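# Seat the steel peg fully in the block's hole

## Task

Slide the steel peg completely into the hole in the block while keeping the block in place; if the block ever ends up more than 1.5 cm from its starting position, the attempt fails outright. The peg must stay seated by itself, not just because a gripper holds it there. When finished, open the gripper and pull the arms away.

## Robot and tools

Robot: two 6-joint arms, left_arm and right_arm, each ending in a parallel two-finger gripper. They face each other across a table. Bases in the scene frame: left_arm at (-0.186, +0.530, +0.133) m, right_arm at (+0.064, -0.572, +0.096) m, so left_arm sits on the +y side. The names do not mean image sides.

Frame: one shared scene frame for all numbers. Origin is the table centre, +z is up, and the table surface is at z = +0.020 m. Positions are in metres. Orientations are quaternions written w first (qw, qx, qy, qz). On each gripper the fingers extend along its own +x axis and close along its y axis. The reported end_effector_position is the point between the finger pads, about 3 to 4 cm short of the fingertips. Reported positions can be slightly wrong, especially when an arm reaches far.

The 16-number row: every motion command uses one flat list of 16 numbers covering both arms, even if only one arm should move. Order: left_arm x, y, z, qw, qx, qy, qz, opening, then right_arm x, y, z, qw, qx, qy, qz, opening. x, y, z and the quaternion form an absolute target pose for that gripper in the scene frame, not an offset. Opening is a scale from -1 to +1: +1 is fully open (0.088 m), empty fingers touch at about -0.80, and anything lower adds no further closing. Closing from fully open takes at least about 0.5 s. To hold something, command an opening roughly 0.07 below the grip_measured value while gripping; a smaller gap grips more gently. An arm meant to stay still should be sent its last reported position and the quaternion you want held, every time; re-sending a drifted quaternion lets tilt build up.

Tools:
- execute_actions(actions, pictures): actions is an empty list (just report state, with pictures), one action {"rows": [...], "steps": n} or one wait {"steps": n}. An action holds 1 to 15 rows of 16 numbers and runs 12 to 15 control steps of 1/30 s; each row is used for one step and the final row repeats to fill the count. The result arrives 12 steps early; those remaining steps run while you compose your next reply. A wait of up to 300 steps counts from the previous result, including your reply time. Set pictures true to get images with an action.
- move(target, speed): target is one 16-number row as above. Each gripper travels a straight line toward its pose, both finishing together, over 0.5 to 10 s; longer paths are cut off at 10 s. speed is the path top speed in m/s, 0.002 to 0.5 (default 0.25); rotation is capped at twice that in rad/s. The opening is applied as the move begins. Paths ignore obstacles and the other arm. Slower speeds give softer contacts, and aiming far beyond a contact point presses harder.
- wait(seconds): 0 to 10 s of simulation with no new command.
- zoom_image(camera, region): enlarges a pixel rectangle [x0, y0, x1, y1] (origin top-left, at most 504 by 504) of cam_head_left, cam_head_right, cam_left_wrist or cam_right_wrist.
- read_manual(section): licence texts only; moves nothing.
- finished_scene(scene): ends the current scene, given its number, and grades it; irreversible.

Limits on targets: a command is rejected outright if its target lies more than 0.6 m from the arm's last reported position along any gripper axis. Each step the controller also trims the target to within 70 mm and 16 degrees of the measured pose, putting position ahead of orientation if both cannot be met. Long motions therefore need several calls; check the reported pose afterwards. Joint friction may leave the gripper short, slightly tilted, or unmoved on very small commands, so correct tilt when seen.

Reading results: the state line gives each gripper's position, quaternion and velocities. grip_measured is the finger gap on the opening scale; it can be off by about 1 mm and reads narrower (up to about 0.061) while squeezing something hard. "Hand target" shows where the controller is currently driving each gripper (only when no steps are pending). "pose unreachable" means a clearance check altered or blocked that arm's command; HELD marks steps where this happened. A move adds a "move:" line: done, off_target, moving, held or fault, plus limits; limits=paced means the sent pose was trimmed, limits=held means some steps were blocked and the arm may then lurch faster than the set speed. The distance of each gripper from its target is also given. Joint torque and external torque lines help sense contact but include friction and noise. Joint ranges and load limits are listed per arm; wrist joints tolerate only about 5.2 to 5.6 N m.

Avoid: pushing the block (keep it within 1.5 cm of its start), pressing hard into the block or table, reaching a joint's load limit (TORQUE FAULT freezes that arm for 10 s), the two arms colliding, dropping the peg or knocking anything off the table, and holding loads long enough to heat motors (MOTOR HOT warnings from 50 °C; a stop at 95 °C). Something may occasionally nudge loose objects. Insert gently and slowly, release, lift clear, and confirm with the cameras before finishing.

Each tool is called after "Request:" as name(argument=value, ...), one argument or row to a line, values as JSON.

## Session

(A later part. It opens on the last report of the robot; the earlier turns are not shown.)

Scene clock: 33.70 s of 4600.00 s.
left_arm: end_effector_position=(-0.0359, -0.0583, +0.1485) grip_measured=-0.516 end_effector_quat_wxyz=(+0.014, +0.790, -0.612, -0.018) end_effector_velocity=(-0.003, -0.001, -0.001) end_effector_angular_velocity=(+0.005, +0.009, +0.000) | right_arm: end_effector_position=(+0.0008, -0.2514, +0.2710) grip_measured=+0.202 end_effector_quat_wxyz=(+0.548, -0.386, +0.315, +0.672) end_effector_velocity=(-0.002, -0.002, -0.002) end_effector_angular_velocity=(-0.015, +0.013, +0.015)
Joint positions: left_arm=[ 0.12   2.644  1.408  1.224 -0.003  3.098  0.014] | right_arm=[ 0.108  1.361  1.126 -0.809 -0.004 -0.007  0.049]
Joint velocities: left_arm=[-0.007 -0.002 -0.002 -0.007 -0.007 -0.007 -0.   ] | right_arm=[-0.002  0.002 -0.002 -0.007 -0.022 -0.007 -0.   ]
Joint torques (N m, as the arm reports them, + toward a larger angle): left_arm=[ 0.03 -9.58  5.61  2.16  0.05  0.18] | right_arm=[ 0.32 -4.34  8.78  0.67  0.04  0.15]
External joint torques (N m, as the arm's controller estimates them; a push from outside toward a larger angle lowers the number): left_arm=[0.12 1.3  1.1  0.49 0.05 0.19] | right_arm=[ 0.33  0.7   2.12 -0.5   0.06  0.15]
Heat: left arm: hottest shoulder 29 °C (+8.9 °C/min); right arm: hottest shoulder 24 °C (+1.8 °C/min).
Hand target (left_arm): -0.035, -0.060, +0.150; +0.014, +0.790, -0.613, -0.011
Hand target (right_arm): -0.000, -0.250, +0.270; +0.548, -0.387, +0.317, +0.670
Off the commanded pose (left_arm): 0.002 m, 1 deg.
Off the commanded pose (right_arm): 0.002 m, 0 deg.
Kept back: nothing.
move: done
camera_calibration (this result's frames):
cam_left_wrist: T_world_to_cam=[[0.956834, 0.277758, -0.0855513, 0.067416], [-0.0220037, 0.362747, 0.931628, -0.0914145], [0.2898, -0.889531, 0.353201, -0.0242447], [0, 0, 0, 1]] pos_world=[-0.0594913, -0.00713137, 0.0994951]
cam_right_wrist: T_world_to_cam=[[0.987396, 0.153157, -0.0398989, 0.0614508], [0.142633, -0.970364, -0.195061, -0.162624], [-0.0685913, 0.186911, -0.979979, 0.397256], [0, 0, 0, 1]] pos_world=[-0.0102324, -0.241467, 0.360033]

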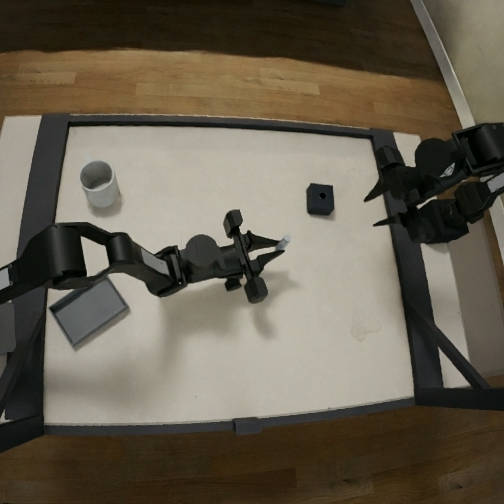

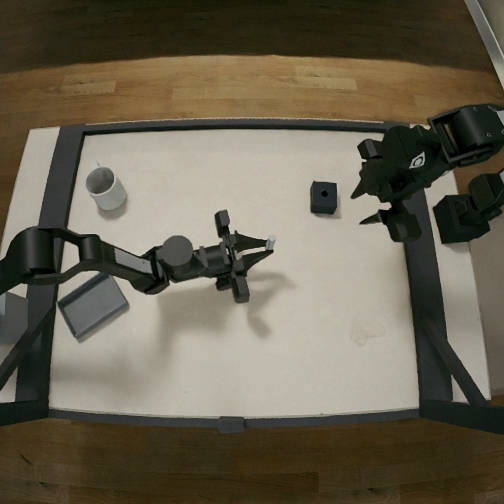

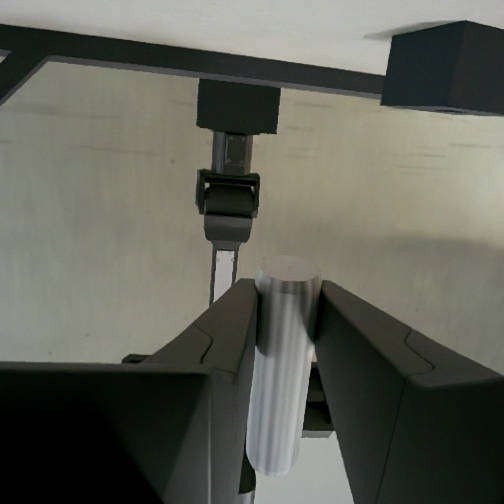

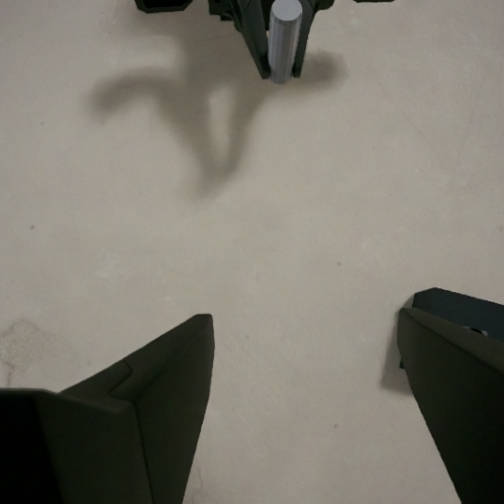

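Request:
move(
  target=[-0.035,-0.06,0.15,0.014,0.79,-0.613,-0.011,-0.62,-0.0215,-0.121,0.24,0.548,-0.387,0.317,0.670,0.2],
  speed=0.15,
)

Scene clock: 35.57 s of 4600.00 s.
left_arm: end_effector_position=(-0.0359, -0.0583, +0.1485) grip_measured=-0.516 end_effector_quat_wxyz=(+0.013, +0.790, -0.612, -0.018) end_effector_velocity=(-0.005, -0.001, -0.001) end_effector_angular_velocity=(+0.005, +0.009, -0.015) | right_arm: end_effector_position=(-0.0226, -0.1228, +0.2450) grip_measured=+0.202 end_effector_quat_wxyz=(+0.550, -0.383, +0.314, +0.672) end_effector_velocity=(+0.000, -0.002, -0.005) end_effector_angular_velocity=(-0.017, -0.001, +0.008)
Joint positions: left_arm=[ 0.12   2.644  1.408  1.224 -0.003  3.099  0.014] | right_arm=[ 0.104  1.86   1.54  -0.717 -0.004 -0.007  0.049]
Joint velocities: left_arm=[-0.007 -0.002 -0.002 -0.007  0.007 -0.007 -0.   ] | right_arm=[-0.002  0.007 -0.002 -0.007 -0.007 -0.007  0.   ]
Joint torques (N m, as the arm reports them, + toward a larger angle): left_arm=[ 0.02 -9.69  5.44  2.16  0.09  0.21] | right_arm=[-0.24 -7.72  8.72  0.7  -0.15 -0.13]
External joint torques (N m, as the arm's controller estimates them; a push from outside toward a larger angle lowers the number): left_arm=[0.04 1.33 0.86 0.46 0.08 0.22] | right_arm=[-0.19  1.22  2.   -0.5  -0.14 -0.14]
Heat: left arm: hottest shoulder 30 °C (+10.1 °C/min); right arm: hottest shoulder 24 °C (+1.7 °C/min).
Hand target (left_arm): -0.035, -0.060, +0.150; +0.014, +0.790, -0.613, -0.011
Hand target (right_arm): -0.022, -0.121, +0.241; +0.548, -0.387, +0.317, +0.670
Off the commanded pose (left_arm): 0.002 m, 1 deg.
Off the commanded pose (right_arm): 0.005 m, 1 deg.
Kept back: nothing.
move: done
camera_calibration (this result's frames):
cam_left_wrist: T_world_to_cam=[[0.956932, 0.277769, -0.0844116, 0.0672509], [-0.0230313, 0.362482, 0.931706, -0.0914786], [0.289397, -0.889635, 0.353268, -0.0242753], [0, 0, 0, 1]] pos_world=[-0.0594362, -0.00711707, 0.0994836]
cam_right_wrist: T_world_to_cam=[[0.987927, 0.149629, -0.040139, 0.0634646], [0.138703, -0.969714, -0.201037, -0.0381023], [-0.0690042, 0.193042, -0.978761, 0.346557], [0, 0, 0, 1]] pos_world=[-0.0334996, -0.113345, 0.334084]

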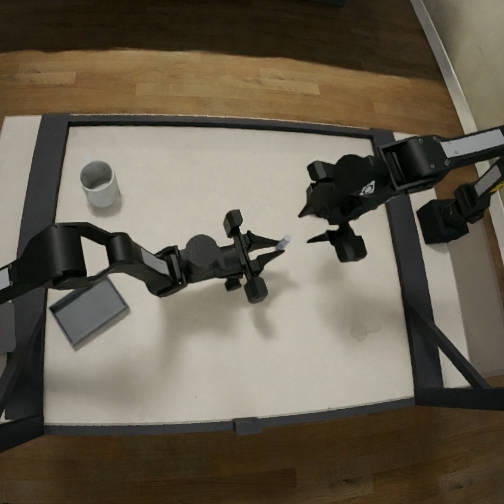

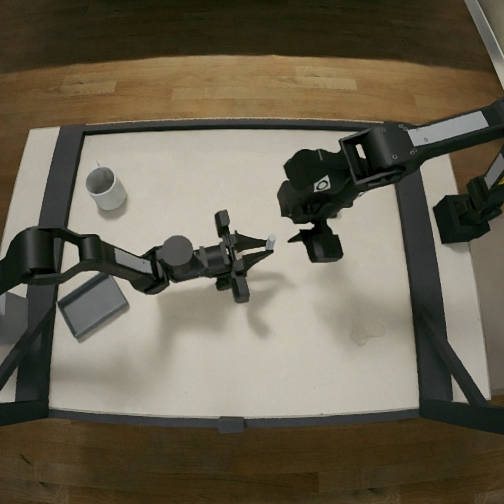

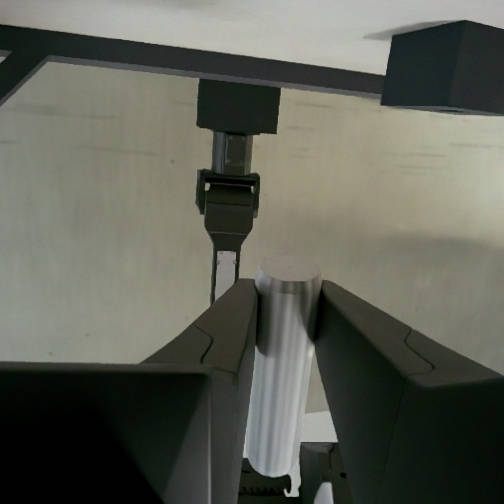

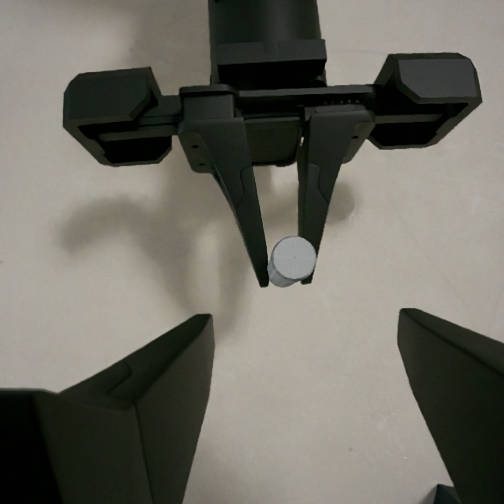

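Request:
move(
  target=[-0.035,-0.06,0.15,0.014,0.79,-0.613,-0.011,-0.62,-0.0275,-0.099,0.205,0.548,-0.387,0.317,0.670,0.0],
  speed=0.04,
)

Scene clock: 37.70 s of 4600.00 s.
left_arm: end_effector_position=(-0.0359, -0.0583, +0.1485) grip_measured=-0.516 end_effector_quat_wxyz=(+0.013, +0.790, -0.612, -0.018) end_effector_velocity=(-0.000, -0.000, +0.008) end_effector_angular_velocity=(-0.024, -0.014, +0.005) | right_arm: end_effector_position=(-0.0268, -0.1012, +0.2088) grip_measured=+0.002 end_effector_quat_wxyz=(+0.549, -0.385, +0.316, +0.671) end_effector_velocity=(-0.001, +0.004, +0.006) end_effector_angular_velocity=(+0.024, -0.006, +0.005)
Joint positions: left_arm=[ 0.12   2.644  1.408  1.224 -0.003  3.099  0.014] | right_arm=[ 0.104  1.967  1.543 -0.62  -0.004 -0.007  0.039]
Joint velocities: left_arm=[-0.002 -0.007 -0.002  0.022 -0.007  0.007 -0.   ] | right_arm=[ 0.002 -0.002  0.012  0.007  0.007 -0.007  0.   ]
Joint torques (N m, as the arm reports them, + toward a larger angle): left_arm=[ 0.07 -9.64  5.48  2.15  0.09  0.23] | right_arm=[ 0.09 -8.69  8.79  0.89 -0.08 -0.02]
External joint torques (N m, as the arm's controller estimates them; a push from outside toward a larger angle lowers the number): left_arm=[0.07 1.43 0.87 0.43 0.09 0.24] | right_arm=[-0.02  1.02  2.09 -0.32 -0.06 -0.02]
Heat: left arm: hottest shoulder 30 °C (+9.5 °C/min); right arm: hottest shoulder 25 °C (+3.2 °C/min).
Hand target (left_arm): -0.035, -0.060, +0.150; +0.014, +0.790, -0.613, -0.011
Hand target (right_arm): -0.028, -0.099, +0.205; +0.548, -0.387, +0.317, +0.670
Off the commanded pose (left_arm): 0.002 m, 1 deg.
Off the commanded pose (right_arm): 0.004 m, 0 deg.
Kept back: nothing.
move: done
camera_calibration (this result's frames):
cam_left_wrist: T_world_to_cam=[[0.956964, 0.277773, -0.0840317, 0.0671959], [-0.0233739, 0.362393, 0.931732, -0.0914999], [0.289263, -0.88967, 0.35329, -0.0242854], [0, 0, 0, 1]] pos_world=[-0.0594179, -0.0071123, 0.0994798]
cam_right_wrist: T_world_to_cam=[[0.987976, 0.149374, -0.0398838, 0.0627932], [0.138944, -0.970974, -0.194687, -0.0253376], [-0.0678074, 0.186804, -0.980054, 0.306292], [0, 0, 0, 1]] pos_world=[-0.0377489, -0.0911984, 0.297754]

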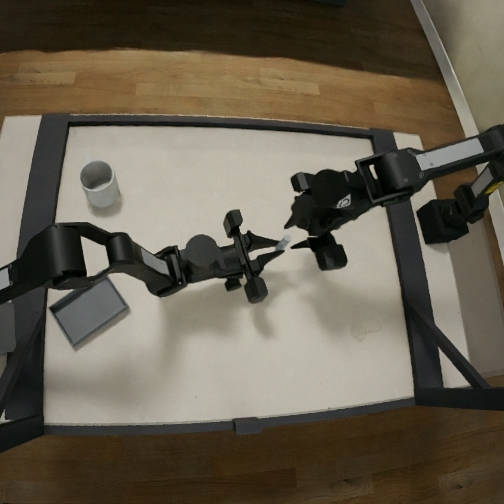

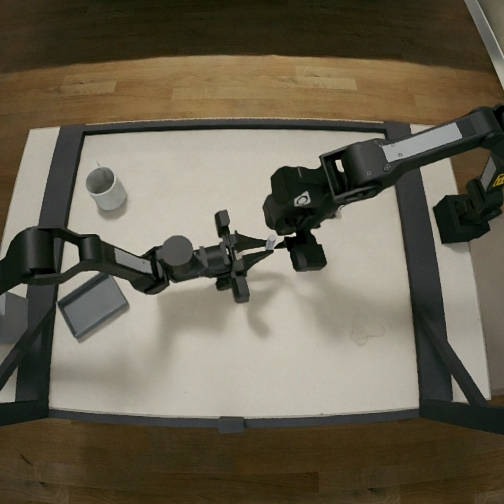

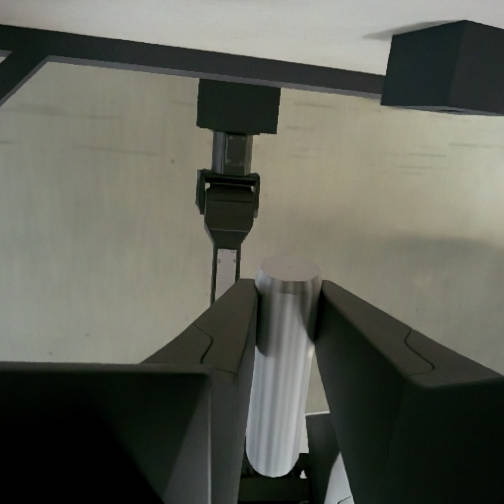

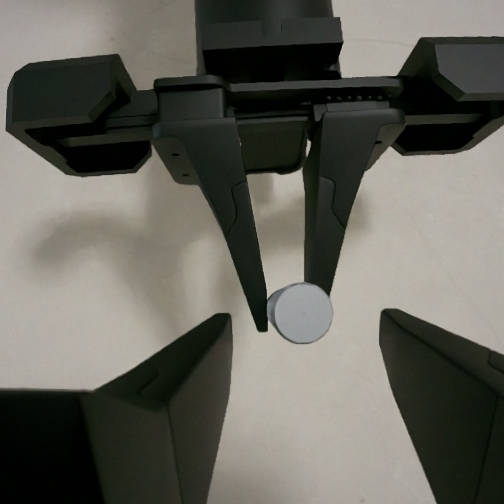

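Request:
move(
  target=[-0.035,-0.06,0.15,0.014,0.79,-0.613,-0.011,-0.62,-0.029,-0.090,0.193,0.548,-0.387,0.317,0.670,0.0],
  speed=0.03,
)

Scene clock: 39.30 s of 4600.00 s.
left_arm: end_effector_position=(-0.0359, -0.0583, +0.1485) grip_measured=-0.516 end_effector_quat_wxyz=(+0.013, +0.790, -0.612, -0.018) end_effector_velocity=(+0.000, +0.000, -0.001) end_effector_angular_velocity=(+0.005, +0.009, -0.005) | right_arm: end_effector_position=(-0.0285, -0.0920, +0.1974) grip_measured=+0.002 end_effector_quat_wxyz=(+0.550, -0.385, +0.316, +0.671) end_effector_velocity=(-0.001, +0.003, +0.002) end_effector_angular_velocity=(+0.010, +0.012, -0.005)
Joint positions: left_arm=[ 0.12   2.644  1.408  1.224 -0.003  3.099  0.014] | right_arm=[ 0.104  2.011  1.559 -0.59  -0.004 -0.007  0.039]
Joint velocities: left_arm=[ 0.002 -0.002 -0.002 -0.007  0.007 -0.007 -0.   ] | right_arm=[-0.002  0.002  0.007  0.007 -0.007  0.007 -0.   ]
Joint torques (N m, as the arm reports them, + toward a larger angle): left_arm=[ 0.12 -9.69  5.45  2.17  0.09  0.21] | right_arm=[-0.07 -8.58  8.59  0.95 -0.09 -0.04]
External joint torques (N m, as the arm's controller estimates them; a push from outside toward a larger angle lowers the number): left_arm=[0.06 1.34 0.86 0.46 0.09 0.22] | right_arm=[-0.08  1.31  1.98 -0.25 -0.08 -0.05]
Heat: left arm: hottest shoulder 31 °C (+10.7 °C/min); right arm: hottest shoulder 25 °C (+3.1 °C/min).
Hand target (left_arm): -0.035, -0.060, +0.150; +0.014, +0.790, -0.613, -0.011
Hand target (right_arm): -0.029, -0.090, +0.193; +0.548, -0.387, +0.317, +0.670
Off the commanded pose (left_arm): 0.002 m, 1 deg.
Off the commanded pose (right_arm): 0.005 m, 0 deg.
Kept back: nothing.
move: done
camera_calibration (this result's frames):
cam_left_wrist: T_world_to_cam=[[0.956964, 0.277773, -0.0840317, 0.0671959], [-0.0233739, 0.362393, 0.931732, -0.0914999], [0.289263, -0.88967, 0.35329, -0.0242854], [0, 0, 0, 1]] pos_world=[-0.0594179, -0.0071123, 0.0994798]
cam_right_wrist: T_world_to_cam=[[0.987965, 0.149434, -0.039944, 0.0627274], [0.138888, -0.970682, -0.196182, -0.018024], [-0.0680891, 0.188273, -0.979754, 0.29336], [0, 0, 0, 1]] pos_world=[-0.0394944, -0.082101, 0.28639]

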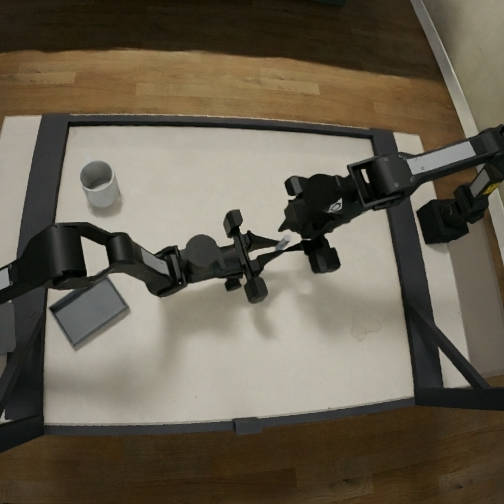

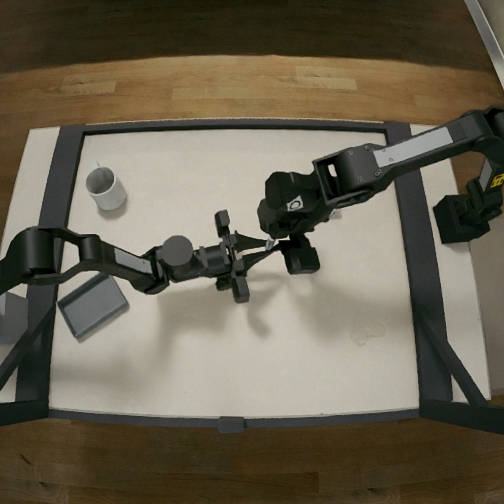

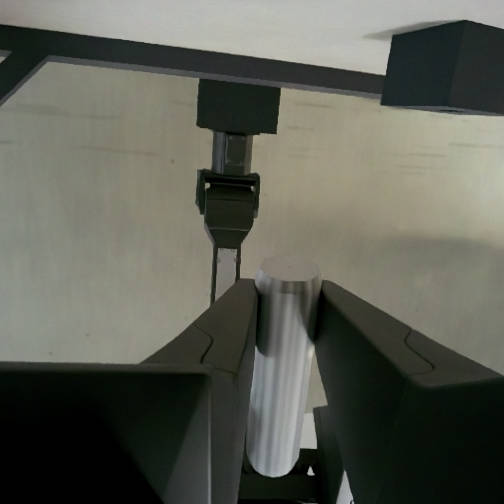

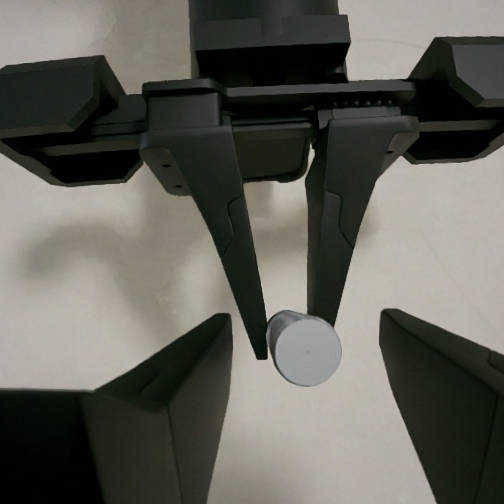

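Request:
move(
  target=[-0.035,-0.06,0.15,0.014,0.79,-0.613,-0.011,-0.62,-0.029,-0.090,0.193,0.548,-0.387,0.317,0.670,-0.62],
)

Scene clock: 40.23 s of 4600.00 s.
left_arm: end_effector_position=(-0.0350, -0.0580, +0.1484) grip_measured=-0.516 end_effector_quat_wxyz=(+0.012, +0.791, -0.611, -0.017) end_effector_velocity=(-0.000, -0.000, -0.001) end_effector_angular_velocity=(+0.011, +0.025, +0.005) | right_arm: end_effector_position=(-0.0293, -0.0920, +0.1976) grip_measured=-0.519 end_effector_quat_wxyz=(+0.549, -0.384, +0.316, +0.672) end_effector_velocity=(-0.000, +0.001, +0.001) end_effector_angular_velocity=(+0.008, -0.003, +0.020)
Joint positions: left_arm=[ 0.121  2.644  1.408  1.224 -0.005  3.101  0.014] | right_arm=[ 0.105  2.011  1.56  -0.59  -0.007 -0.007  0.014]
Joint velocities: left_arm=[-0.002 -0.007 -0.002 -0.022 -0.007 -0.022  0.   ] | right_arm=[-0.002 -0.002 -0.002  0.007 -0.007 -0.022 -0.   ]
Joint torques (N m, as the arm reports them, + toward a larger angle): left_arm=[-0.02 -9.67  5.44  2.17  0.13  0.15] | right_arm=[-0.05 -8.76  8.51  0.98  0.01 -0.03]
External joint torques (N m, as the arm's controller estimates them; a push from outside toward a larger angle lowers the number): left_arm=[-0.02  1.47  0.78  0.45  0.13  0.16] | right_arm=[-0.03  1.18  1.88 -0.22  0.02 -0.04]
Heat: left arm: hottest shoulder 31 °C (+10.4 °C/min); right arm: hottest shoulder 25 °C (+3.0 °C/min).
Hand target (left_arm): -0.035, -0.060, +0.150; +0.014, +0.790, -0.613, -0.011
Hand target (right_arm): -0.029, -0.090, +0.193; +0.548, -0.387, +0.317, +0.670
Off the commanded pose (left_arm): 0.003 m, 1 deg.
Off the commanded pose (right_arm): 0.005 m, 0 deg.
Kept back: nothing.
move: done
camera_calibration (this result's frames):
cam_left_wrist: T_world_to_cam=[[0.956372, 0.280377, -0.0821008, 0.0661116], [-0.0259815, 0.361534, 0.931997, -0.0916655], [0.290993, -0.889203, 0.353045, -0.0241859], [0, 0, 0, 1]] pos_world=[-0.058571, -0.00690216, 0.0993985]
cam_right_wrist: T_world_to_cam=[[0.987548, 0.151532, -0.0422752, 0.0641608], [0.140463, -0.970325, -0.196823, -0.0176224], [-0.0708456, 0.188434, -0.979527, 0.293458], [0, 0, 0, 1]] pos_world=[-0.0400963, -0.0821192, 0.286694]

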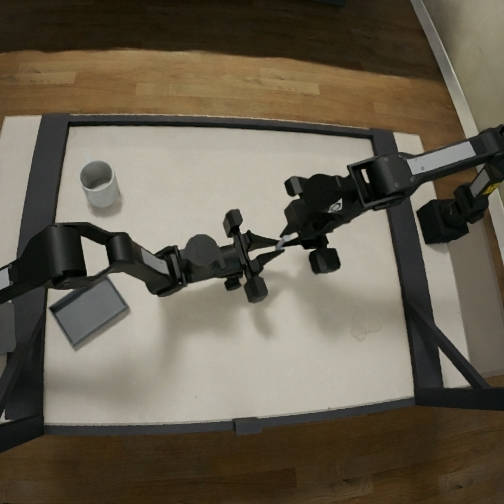

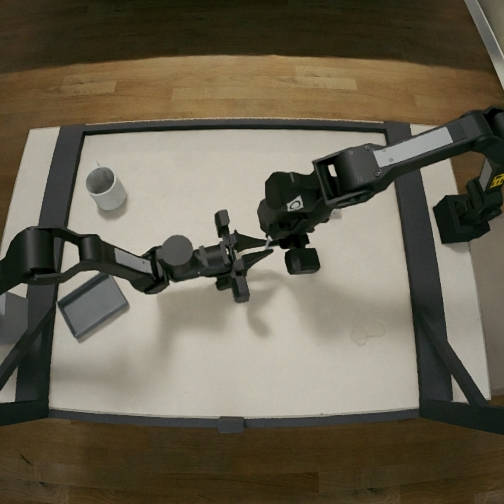

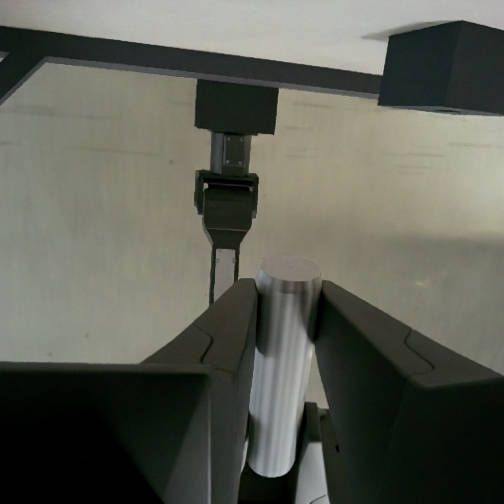

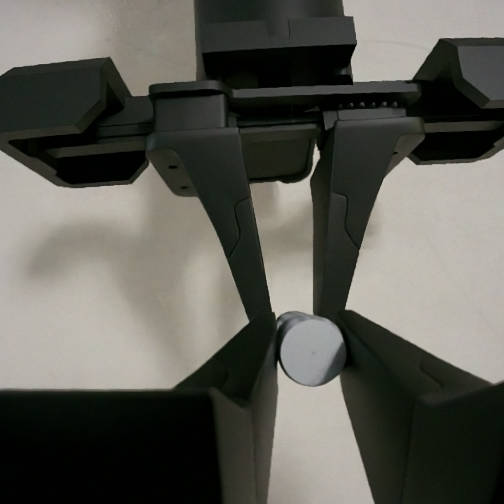

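Request:
move(
  target=[-0.035,-0.06,0.15,0.014,0.79,-0.613,-0.011,0.3,-0.029,-0.090,0.193,0.548,-0.387,0.317,0.670,-0.62],
)

Request:
move(
  target=[-0.06,0.04,0.17,0.014,0.79,-0.613,-0.011,0.3,-0.029,-0.090,0.193,0.548,-0.387,0.317,0.670,-0.62],
  speed=0.15,
)

Request:
move(
  target=[-0.03,0.06,0.17,0.55,0.668,-0.386,-0.318,0.3,0.126,-0.232,0.16,0.663,-0.321,0.383,0.557,-0.62],
  speed=0.2,
)

Request:
move(
  target=[0.0,0.02,0.14,0.866,0,0,-0.5,1,0.126,-0.232,0.145,0.663,-0.321,0.383,0.557,-0.62],
  speed=0.2,
)

Scene clock: 41.80 s of 4600.00 s.
left_arm: end_effector_position=(-0.0351, -0.0586, +0.1502) grip_measured=+0.296 end_effector_quat_wxyz=(+0.014, +0.791, -0.612, -0.014) end_effector_velocity=(-0.001, +0.001, -0.004) end_effector_angular_velocity=(+0.010, +0.010, +0.005) | right_arm: end_effector_position=(-0.0294, -0.0919, +0.1959) grip_measured=-0.519 end_effector_quat_wxyz=(+0.548, -0.385, +0.317, +0.671) end_effector_velocity=(-0.002, -0.002, -0.003) end_effector_angular_velocity=(-0.012, +0.000, +0.012)
Joint positions: left_arm=[ 0.121  2.644  1.411  1.228 -0.003  3.102  0.054] | right_arm=[ 0.105  2.015  1.56  -0.59  -0.007 -0.007  0.014]
Joint velocities: left_arm=[-0.002  0.002 -0.002 -0.007 -0.007 -0.007  0.001] | right_arm=[ 0.002  0.002 -0.002 -0.007 -0.007 -0.007 -0.   ]
Joint torques (N m, as the arm reports them, + toward a larger angle): left_arm=[-0.1  -9.79  5.    1.93  0.1   0.14] | right_arm=[-0.02 -9.16  8.57  0.96  0.03 -0.03]
External joint torques (N m, as the arm's controller estimates them; a push from outside toward a larger angle lowers the number): left_arm=[-0.02  1.1   0.49  0.25  0.09  0.15] | right_arm=[-0.07  0.8   1.94 -0.24  0.05 -0.04]
Heat: left arm: hottest shoulder 31 °C (+10.0 °C/min); right arm: hottest shoulder 25 °C (+2.9 °C/min).
Hand target (left_arm): -0.035, -0.060, +0.150; +0.014, +0.790, -0.613, -0.011
Hand target (right_arm): -0.029, -0.090, +0.193; +0.548, -0.387, +0.317, +0.670
Off the commanded pose (left_arm): 0.001 m, 0 deg.
Off the commanded pose (right_arm): 0.004 m, 0 deg.
Kept back: nothing.
move: done
camera_calibration (this result's frames):
cam_left_wrist: T_world_to_cam=[[0.95696, 0.278406, -0.0819565, 0.0663904], [-0.0272478, 0.367338, 0.929688, -0.0924628], [0.288937, -0.887442, 0.359114, -0.0262209], [0, 0, 0, 1]] pos_world=[-0.0584762, -0.00778799, 0.100819]
cam_right_wrist: T_world_to_cam=[[0.98753, 0.151592, -0.0424882, 0.0641977], [0.140699, -0.970896, -0.193818, -0.018466], [-0.0706329, 0.185423, -0.980117, 0.291604], [0, 0, 0, 1]] pos_world=[-0.0402021, -0.0817304, 0.284954]

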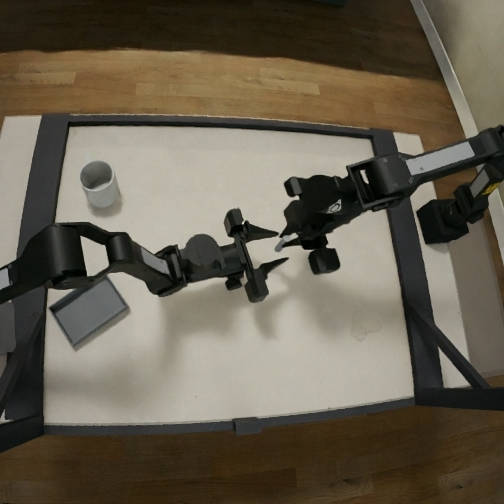

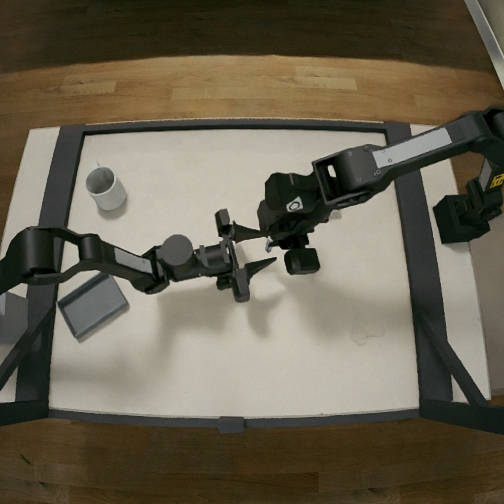

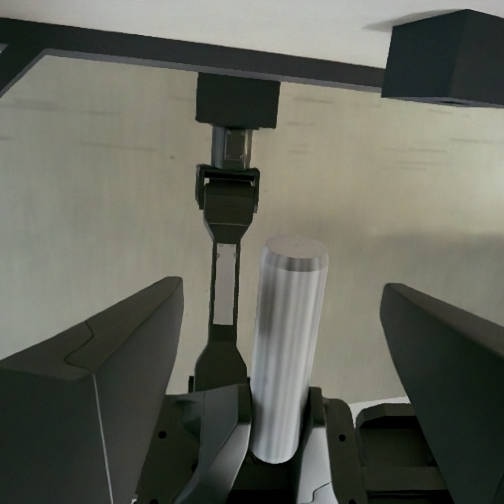

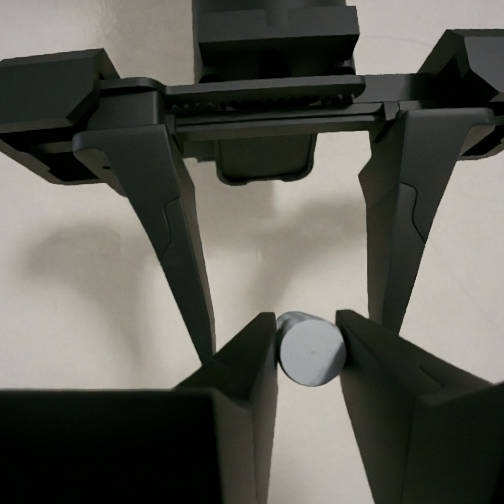

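Scene clock: 43.00 s of 4600.00 s.
left_arm: end_effector_position=(-0.0603, +0.0397, +0.1621) grip_measured=+0.297 end_effector_quat_wxyz=(+0.011, +0.790, -0.612, -0.018) end_effector_velocity=(+0.004, +0.004, -0.004) end_effector_angular_velocity=(+0.015, +0.011, +0.025) | right_arm: end_effector_position=(-0.0294, -0.0919, +0.1959) grip_measured=-0.519 end_effector_quat_wxyz=(+0.548, -0.385, +0.317, +0.671) end_effector_velocity=(+0.000, -0.002, -0.001) end_effector_angular_velocity=(-0.008, +0.001, +0.008)
Joint positions: left_arm=[ 0.121  2.434  0.895  1.525 -0.003  3.102  0.054] | right_arm=[ 0.105  2.015  1.56  -0.59  -0.007 -0.007  0.014]
Joint velocities: left_arm=[ 0.002 -0.002 -0.012 -0.007 -0.022 -0.007 -0.   ] | right_arm=[-0.002 -0.002 -0.002 -0.007 -0.007 -0.007 -0.   ]
Joint torques (N m, as the arm reports them, + toward a larger angle): left_arm=[-0.05 -9.95  1.92  1.92  0.07  0.15] | right_arm=[-0.03 -9.26  8.55  0.95  0.02 -0.05]
External joint torques (N m, as the arm's controller estimates them; a push from outside toward a larger angle lowers the number): left_arm=[-0.17 -1.32 -1.19  0.24  0.08  0.15] | right_arm=[-0.03  0.73  1.89 -0.26  0.03 -0.05]
Heat: left arm: hottest shoulder 32 °C (+11.2 °C/min); right arm: hottest shoulder 26 °C (+4.2 °C/min).
Hand target (left_arm): -0.060, +0.040, +0.169; +0.014, +0.790, -0.613, -0.011
Hand target (right_arm): -0.029, -0.090, +0.193; +0.548, -0.387, +0.317, +0.670
Off the commanded pose (left_arm): 0.008 m, 1 deg.
Off the commanded pose (right_arm): 0.004 m, 0 deg.
Kept back: nothing.
move: done
camera_calibration (this result's frames):
cam_left_wrist: T_world_to_cam=[[0.956987, 0.278402, -0.0816597, 0.0640507], [-0.0248563, 0.359097, 0.932969, -0.140351], [0.289064, -0.89081, 0.350571, 0.065651], [0, 0, 0, 1]] pos_world=[-0.0837616, 0.0910504, 0.113158]
cam_right_wrist: T_world_to_cam=[[0.98753, 0.151592, -0.0424882, 0.0641977], [0.140699, -0.970896, -0.193818, -0.018466], [-0.0706329, 0.185423, -0.980117, 0.291604], [0, 0, 0, 1]] pos_world=[-0.0402021, -0.0817304, 0.284954]

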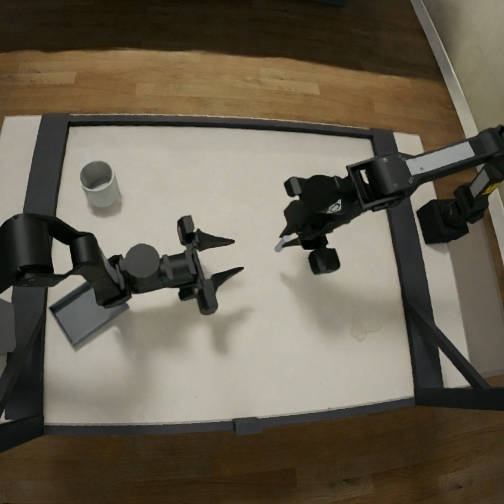

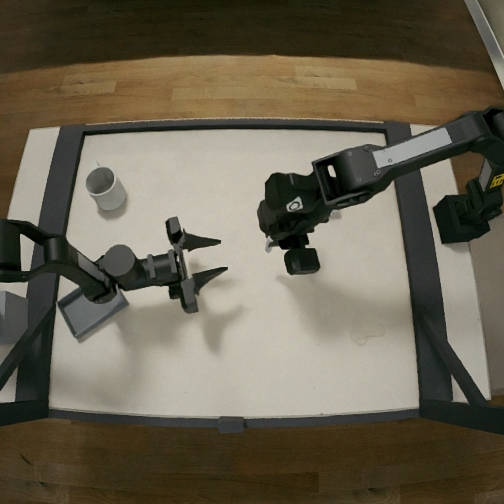

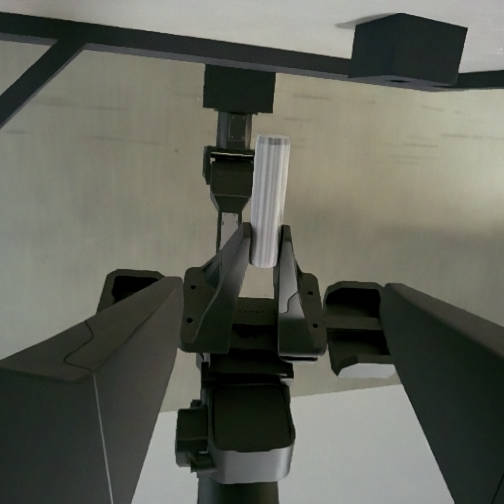

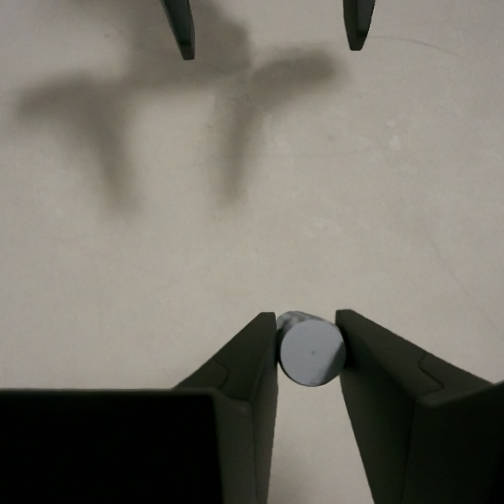

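Scene clock: 46.80 s of 4600.00 s.
left_arm: end_effector_position=(-0.0292, +0.0605, +0.1638) grip_measured=+0.297 end_effector_quat_wxyz=(+0.545, +0.673, -0.385, -0.320) end_effector_velocity=(-0.003, -0.000, -0.004) end_effector_angular_velocity=(+0.018, +0.011, +0.000) | right_arm: end_effector_position=(+0.1251, -0.2306, +0.1580) grip_measured=-0.519 end_effector_quat_wxyz=(+0.662, -0.322, +0.385, +0.556) end_effector_velocity=(+0.003, -0.004, -0.001) end_effector_angular_velocity=(-0.009, -0.009, -0.005)
Joint positions: left_arm=[ 0.107  2.423  0.863  1.548 -0.287  1.771  0.054] | right_arm=[-0.263  1.552  0.833 -0.334 -0.002 -0.     0.014]
Joint velocities: left_arm=[-0.007 -0.002 -0.002 -0.022 -0.007 -0.007 -0.   ] | right_arm=[-0.007 -0.007 -0.007 -0.007  0.007 -0.007 -0.   ]
Joint torques (N m, as the arm reports them, + toward a larger angle): left_arm=[-0.17 -9.75  1.97  1.57  0.01 -0.28] | right_arm=[-0.18 -7.79  6.43  1.01 -0.13 -0.18]
External joint torques (N m, as the arm's controller estimates them; a push from outside toward a larger angle lowers the number): left_arm=[-0.09 -1.2  -1.08 -0.12  0.   -0.22] | right_arm=[-0.14 -1.79  0.29 -0.17 -0.12 -0.18]
Heat: left arm: hottest shoulder 32 °C (+10.3 °C/min); right arm: hottest shoulder 27 °C (+5.1 °C/min).
Hand target (left_arm): -0.030, +0.060, +0.170; +0.550, +0.669, -0.386, -0.319
Hand target (right_arm): +0.126, -0.232, +0.160; +0.663, -0.321, +0.383, +0.557
Off the commanded pose (left_arm): 0.006 m, 1 deg.
Off the commanded pose (right_arm): 0.003 m, 0 deg.
Kept back: nothing.
move: done
camera_calibration (this result's frames):
cam_left_wrist: T_world_to_cam=[[0.119166, 0.115353, -0.986151, 0.162179], [0.611031, 0.774344, 0.164414, -0.0292825], [0.782586, -0.622161, 0.0217907, 0.126561], [0, 0, 0, 1]] pos_world=[-0.100478, 0.0827081, 0.161989]
cam_right_wrist: T_world_to_cam=[[0.97425, -0.221818, -0.0404089, -0.153771], [-0.225455, -0.956403, -0.185645, -0.134416], [0.00253218, 0.189975, -0.981786, 0.283236], [0, 0, 0, 1]] pos_world=[0.11879, -0.216473, 0.24691]

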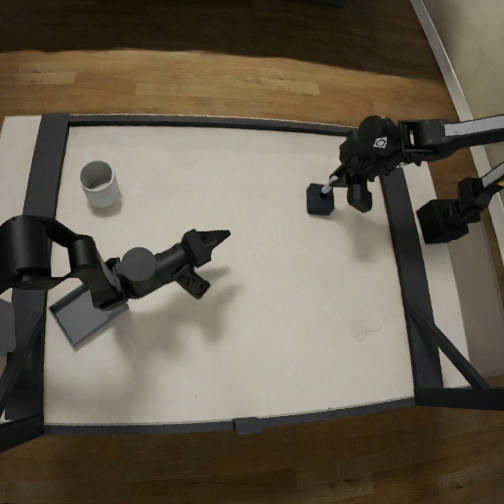

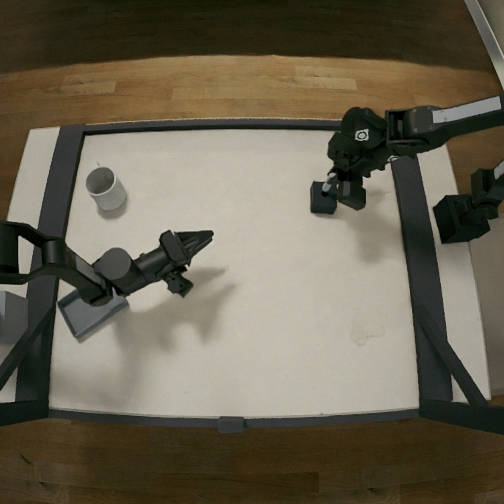

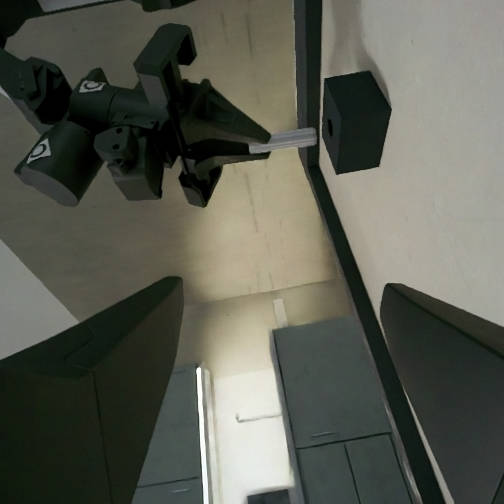

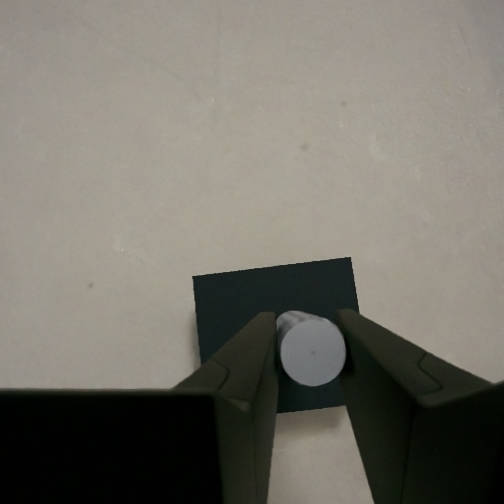

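Scene clock: 51.63 s of 4600.00 s.
left_arm: end_effector_position=(-0.0009, +0.0204, +0.1444) grip_measured=+1.000 end_effector_quat_wxyz=(+0.866, +0.002, -0.004, -0.500) end_effector_velocity=(+0.000, -0.001, -0.000) end_effector_angular_velocity=(+0.001, +0.022, +0.005) | right_arm: end_effector_position=(+0.1255, -0.2302, +0.1492) grip_measured=-0.519 end_effector_quat_wxyz=(+0.666, -0.318, +0.380, +0.558) end_effector_velocity=(-0.001, -0.002, -0.002) end_effector_angular_velocity=(-0.012, +0.005, +0.008)
Joint positions: left_arm=[ 0.153  2.567  1.103  1.47  -0.242  0.008  0.088] | right_arm=[-0.264  1.564  0.797 -0.269 -0.002 -0.001  0.014]
Joint velocities: left_arm=[-0.002 -0.007  0.002 -0.022 -0.007 -0.022  0.   ] | right_arm=[-0.002  0.002 -0.002 -0.007 -0.007 -0.007 -0.   ]
Joint torques (N m, as the arm reports them, + toward a larger angle): left_arm=[ 0.2  -8.02  3.62  1.55  0.09 -0.21] | right_arm=[-0.28 -5.48  6.14  1.09 -0.15 -0.16]
External joint torques (N m, as the arm's controller estimates them; a push from outside toward a larger angle lowers the number): left_arm=[ 0.2   1.67  0.09 -0.13  0.08 -0.22] | right_arm=[-0.28  0.44  0.15 -0.11 -0.14 -0.16]
Heat: left arm: hottest shoulder 32 °C (+9.3 °C/min); right arm: hottest shoulder 27 °C (+4.6 °C/min).
Hand target (left_arm): +0.000, +0.020, +0.140; +0.866, +0.000, -0.000, -0.500
Hand target (right_arm): +0.126, -0.232, +0.145; +0.663, -0.321, +0.383, +0.557
Off the commanded pose (left_arm): 0.005 m, 1 deg.
Off the commanded pose (right_arm): 0.005 m, 1 deg.
Kept back: nothing.
move: done
camera_calibration (this result's frames):
cam_left_wrist: T_world_to_cam=[[-0.879928, -0.473795, 0.0352862, 0.00792837], [-0.200319, 0.302632, -0.931819, 0.15481], [0.430812, -0.827002, -0.361205, 0.139042], [0, 0, 0, 1]] pos_world=[-0.0219134, 0.0718941, 0.194197]
cam_right_wrist: T_world_to_cam=[[0.974306, -0.221446, -0.0411108, -0.15426], [-0.225163, -0.953211, -0.201718, -0.132467], [0.00548241, 0.205792, -0.97858, 0.277327], [0, 0, 0, 1]] pos_world=[0.11895, -0.217501, 0.238324]

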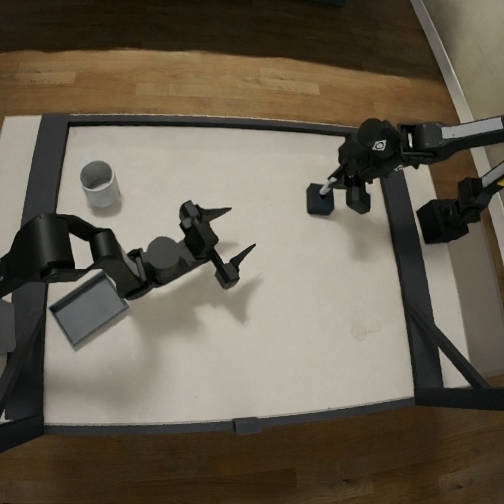

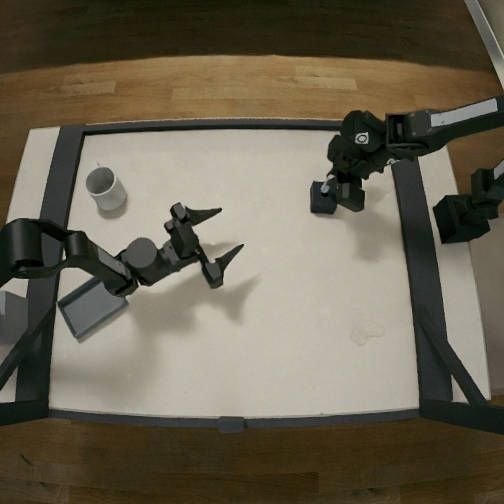

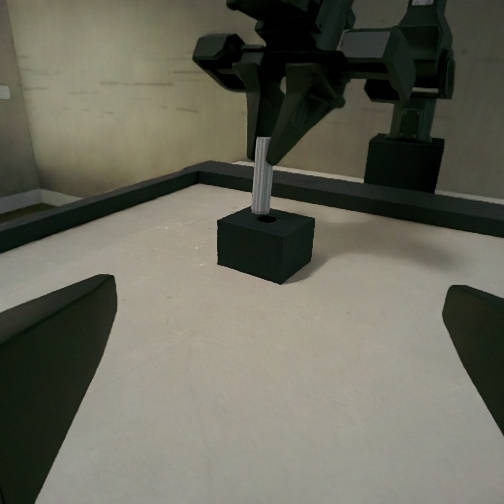

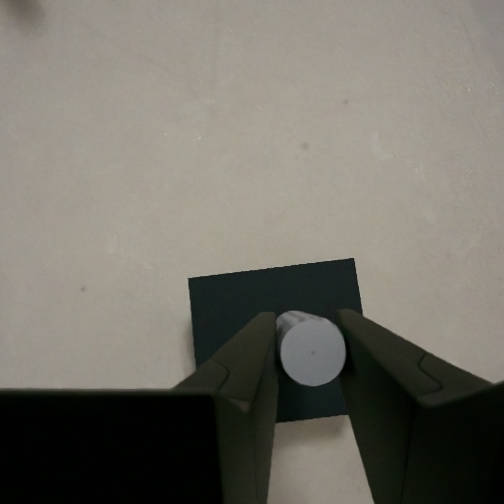

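Request:
zoom_image(
  camera="cam_left_wrist",
  region=[190,120,340,270],
)

Request:
zoom_image(
  camera="cam_head_left",
  region=[280,150,380,250],
)

Region (190, 120, 340, 270) of cam_left_wrist's 504x504 image, scaled by 3.360, with more detail than that image has.

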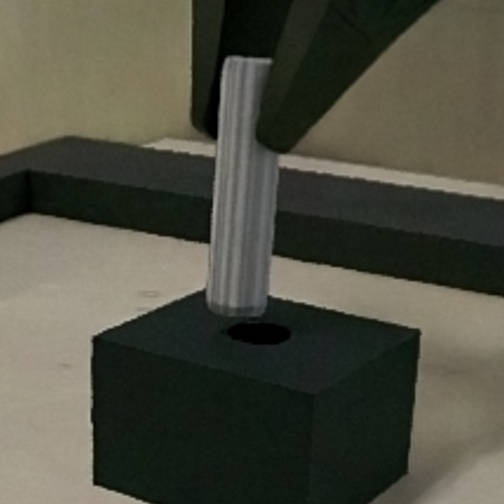

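Region (280, 150, 380, 250) of cam_head_left's 504x504 image, scaled by 5.040, with more detail than that image has.

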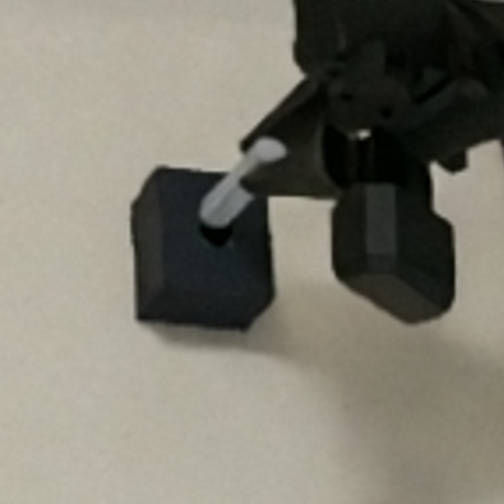

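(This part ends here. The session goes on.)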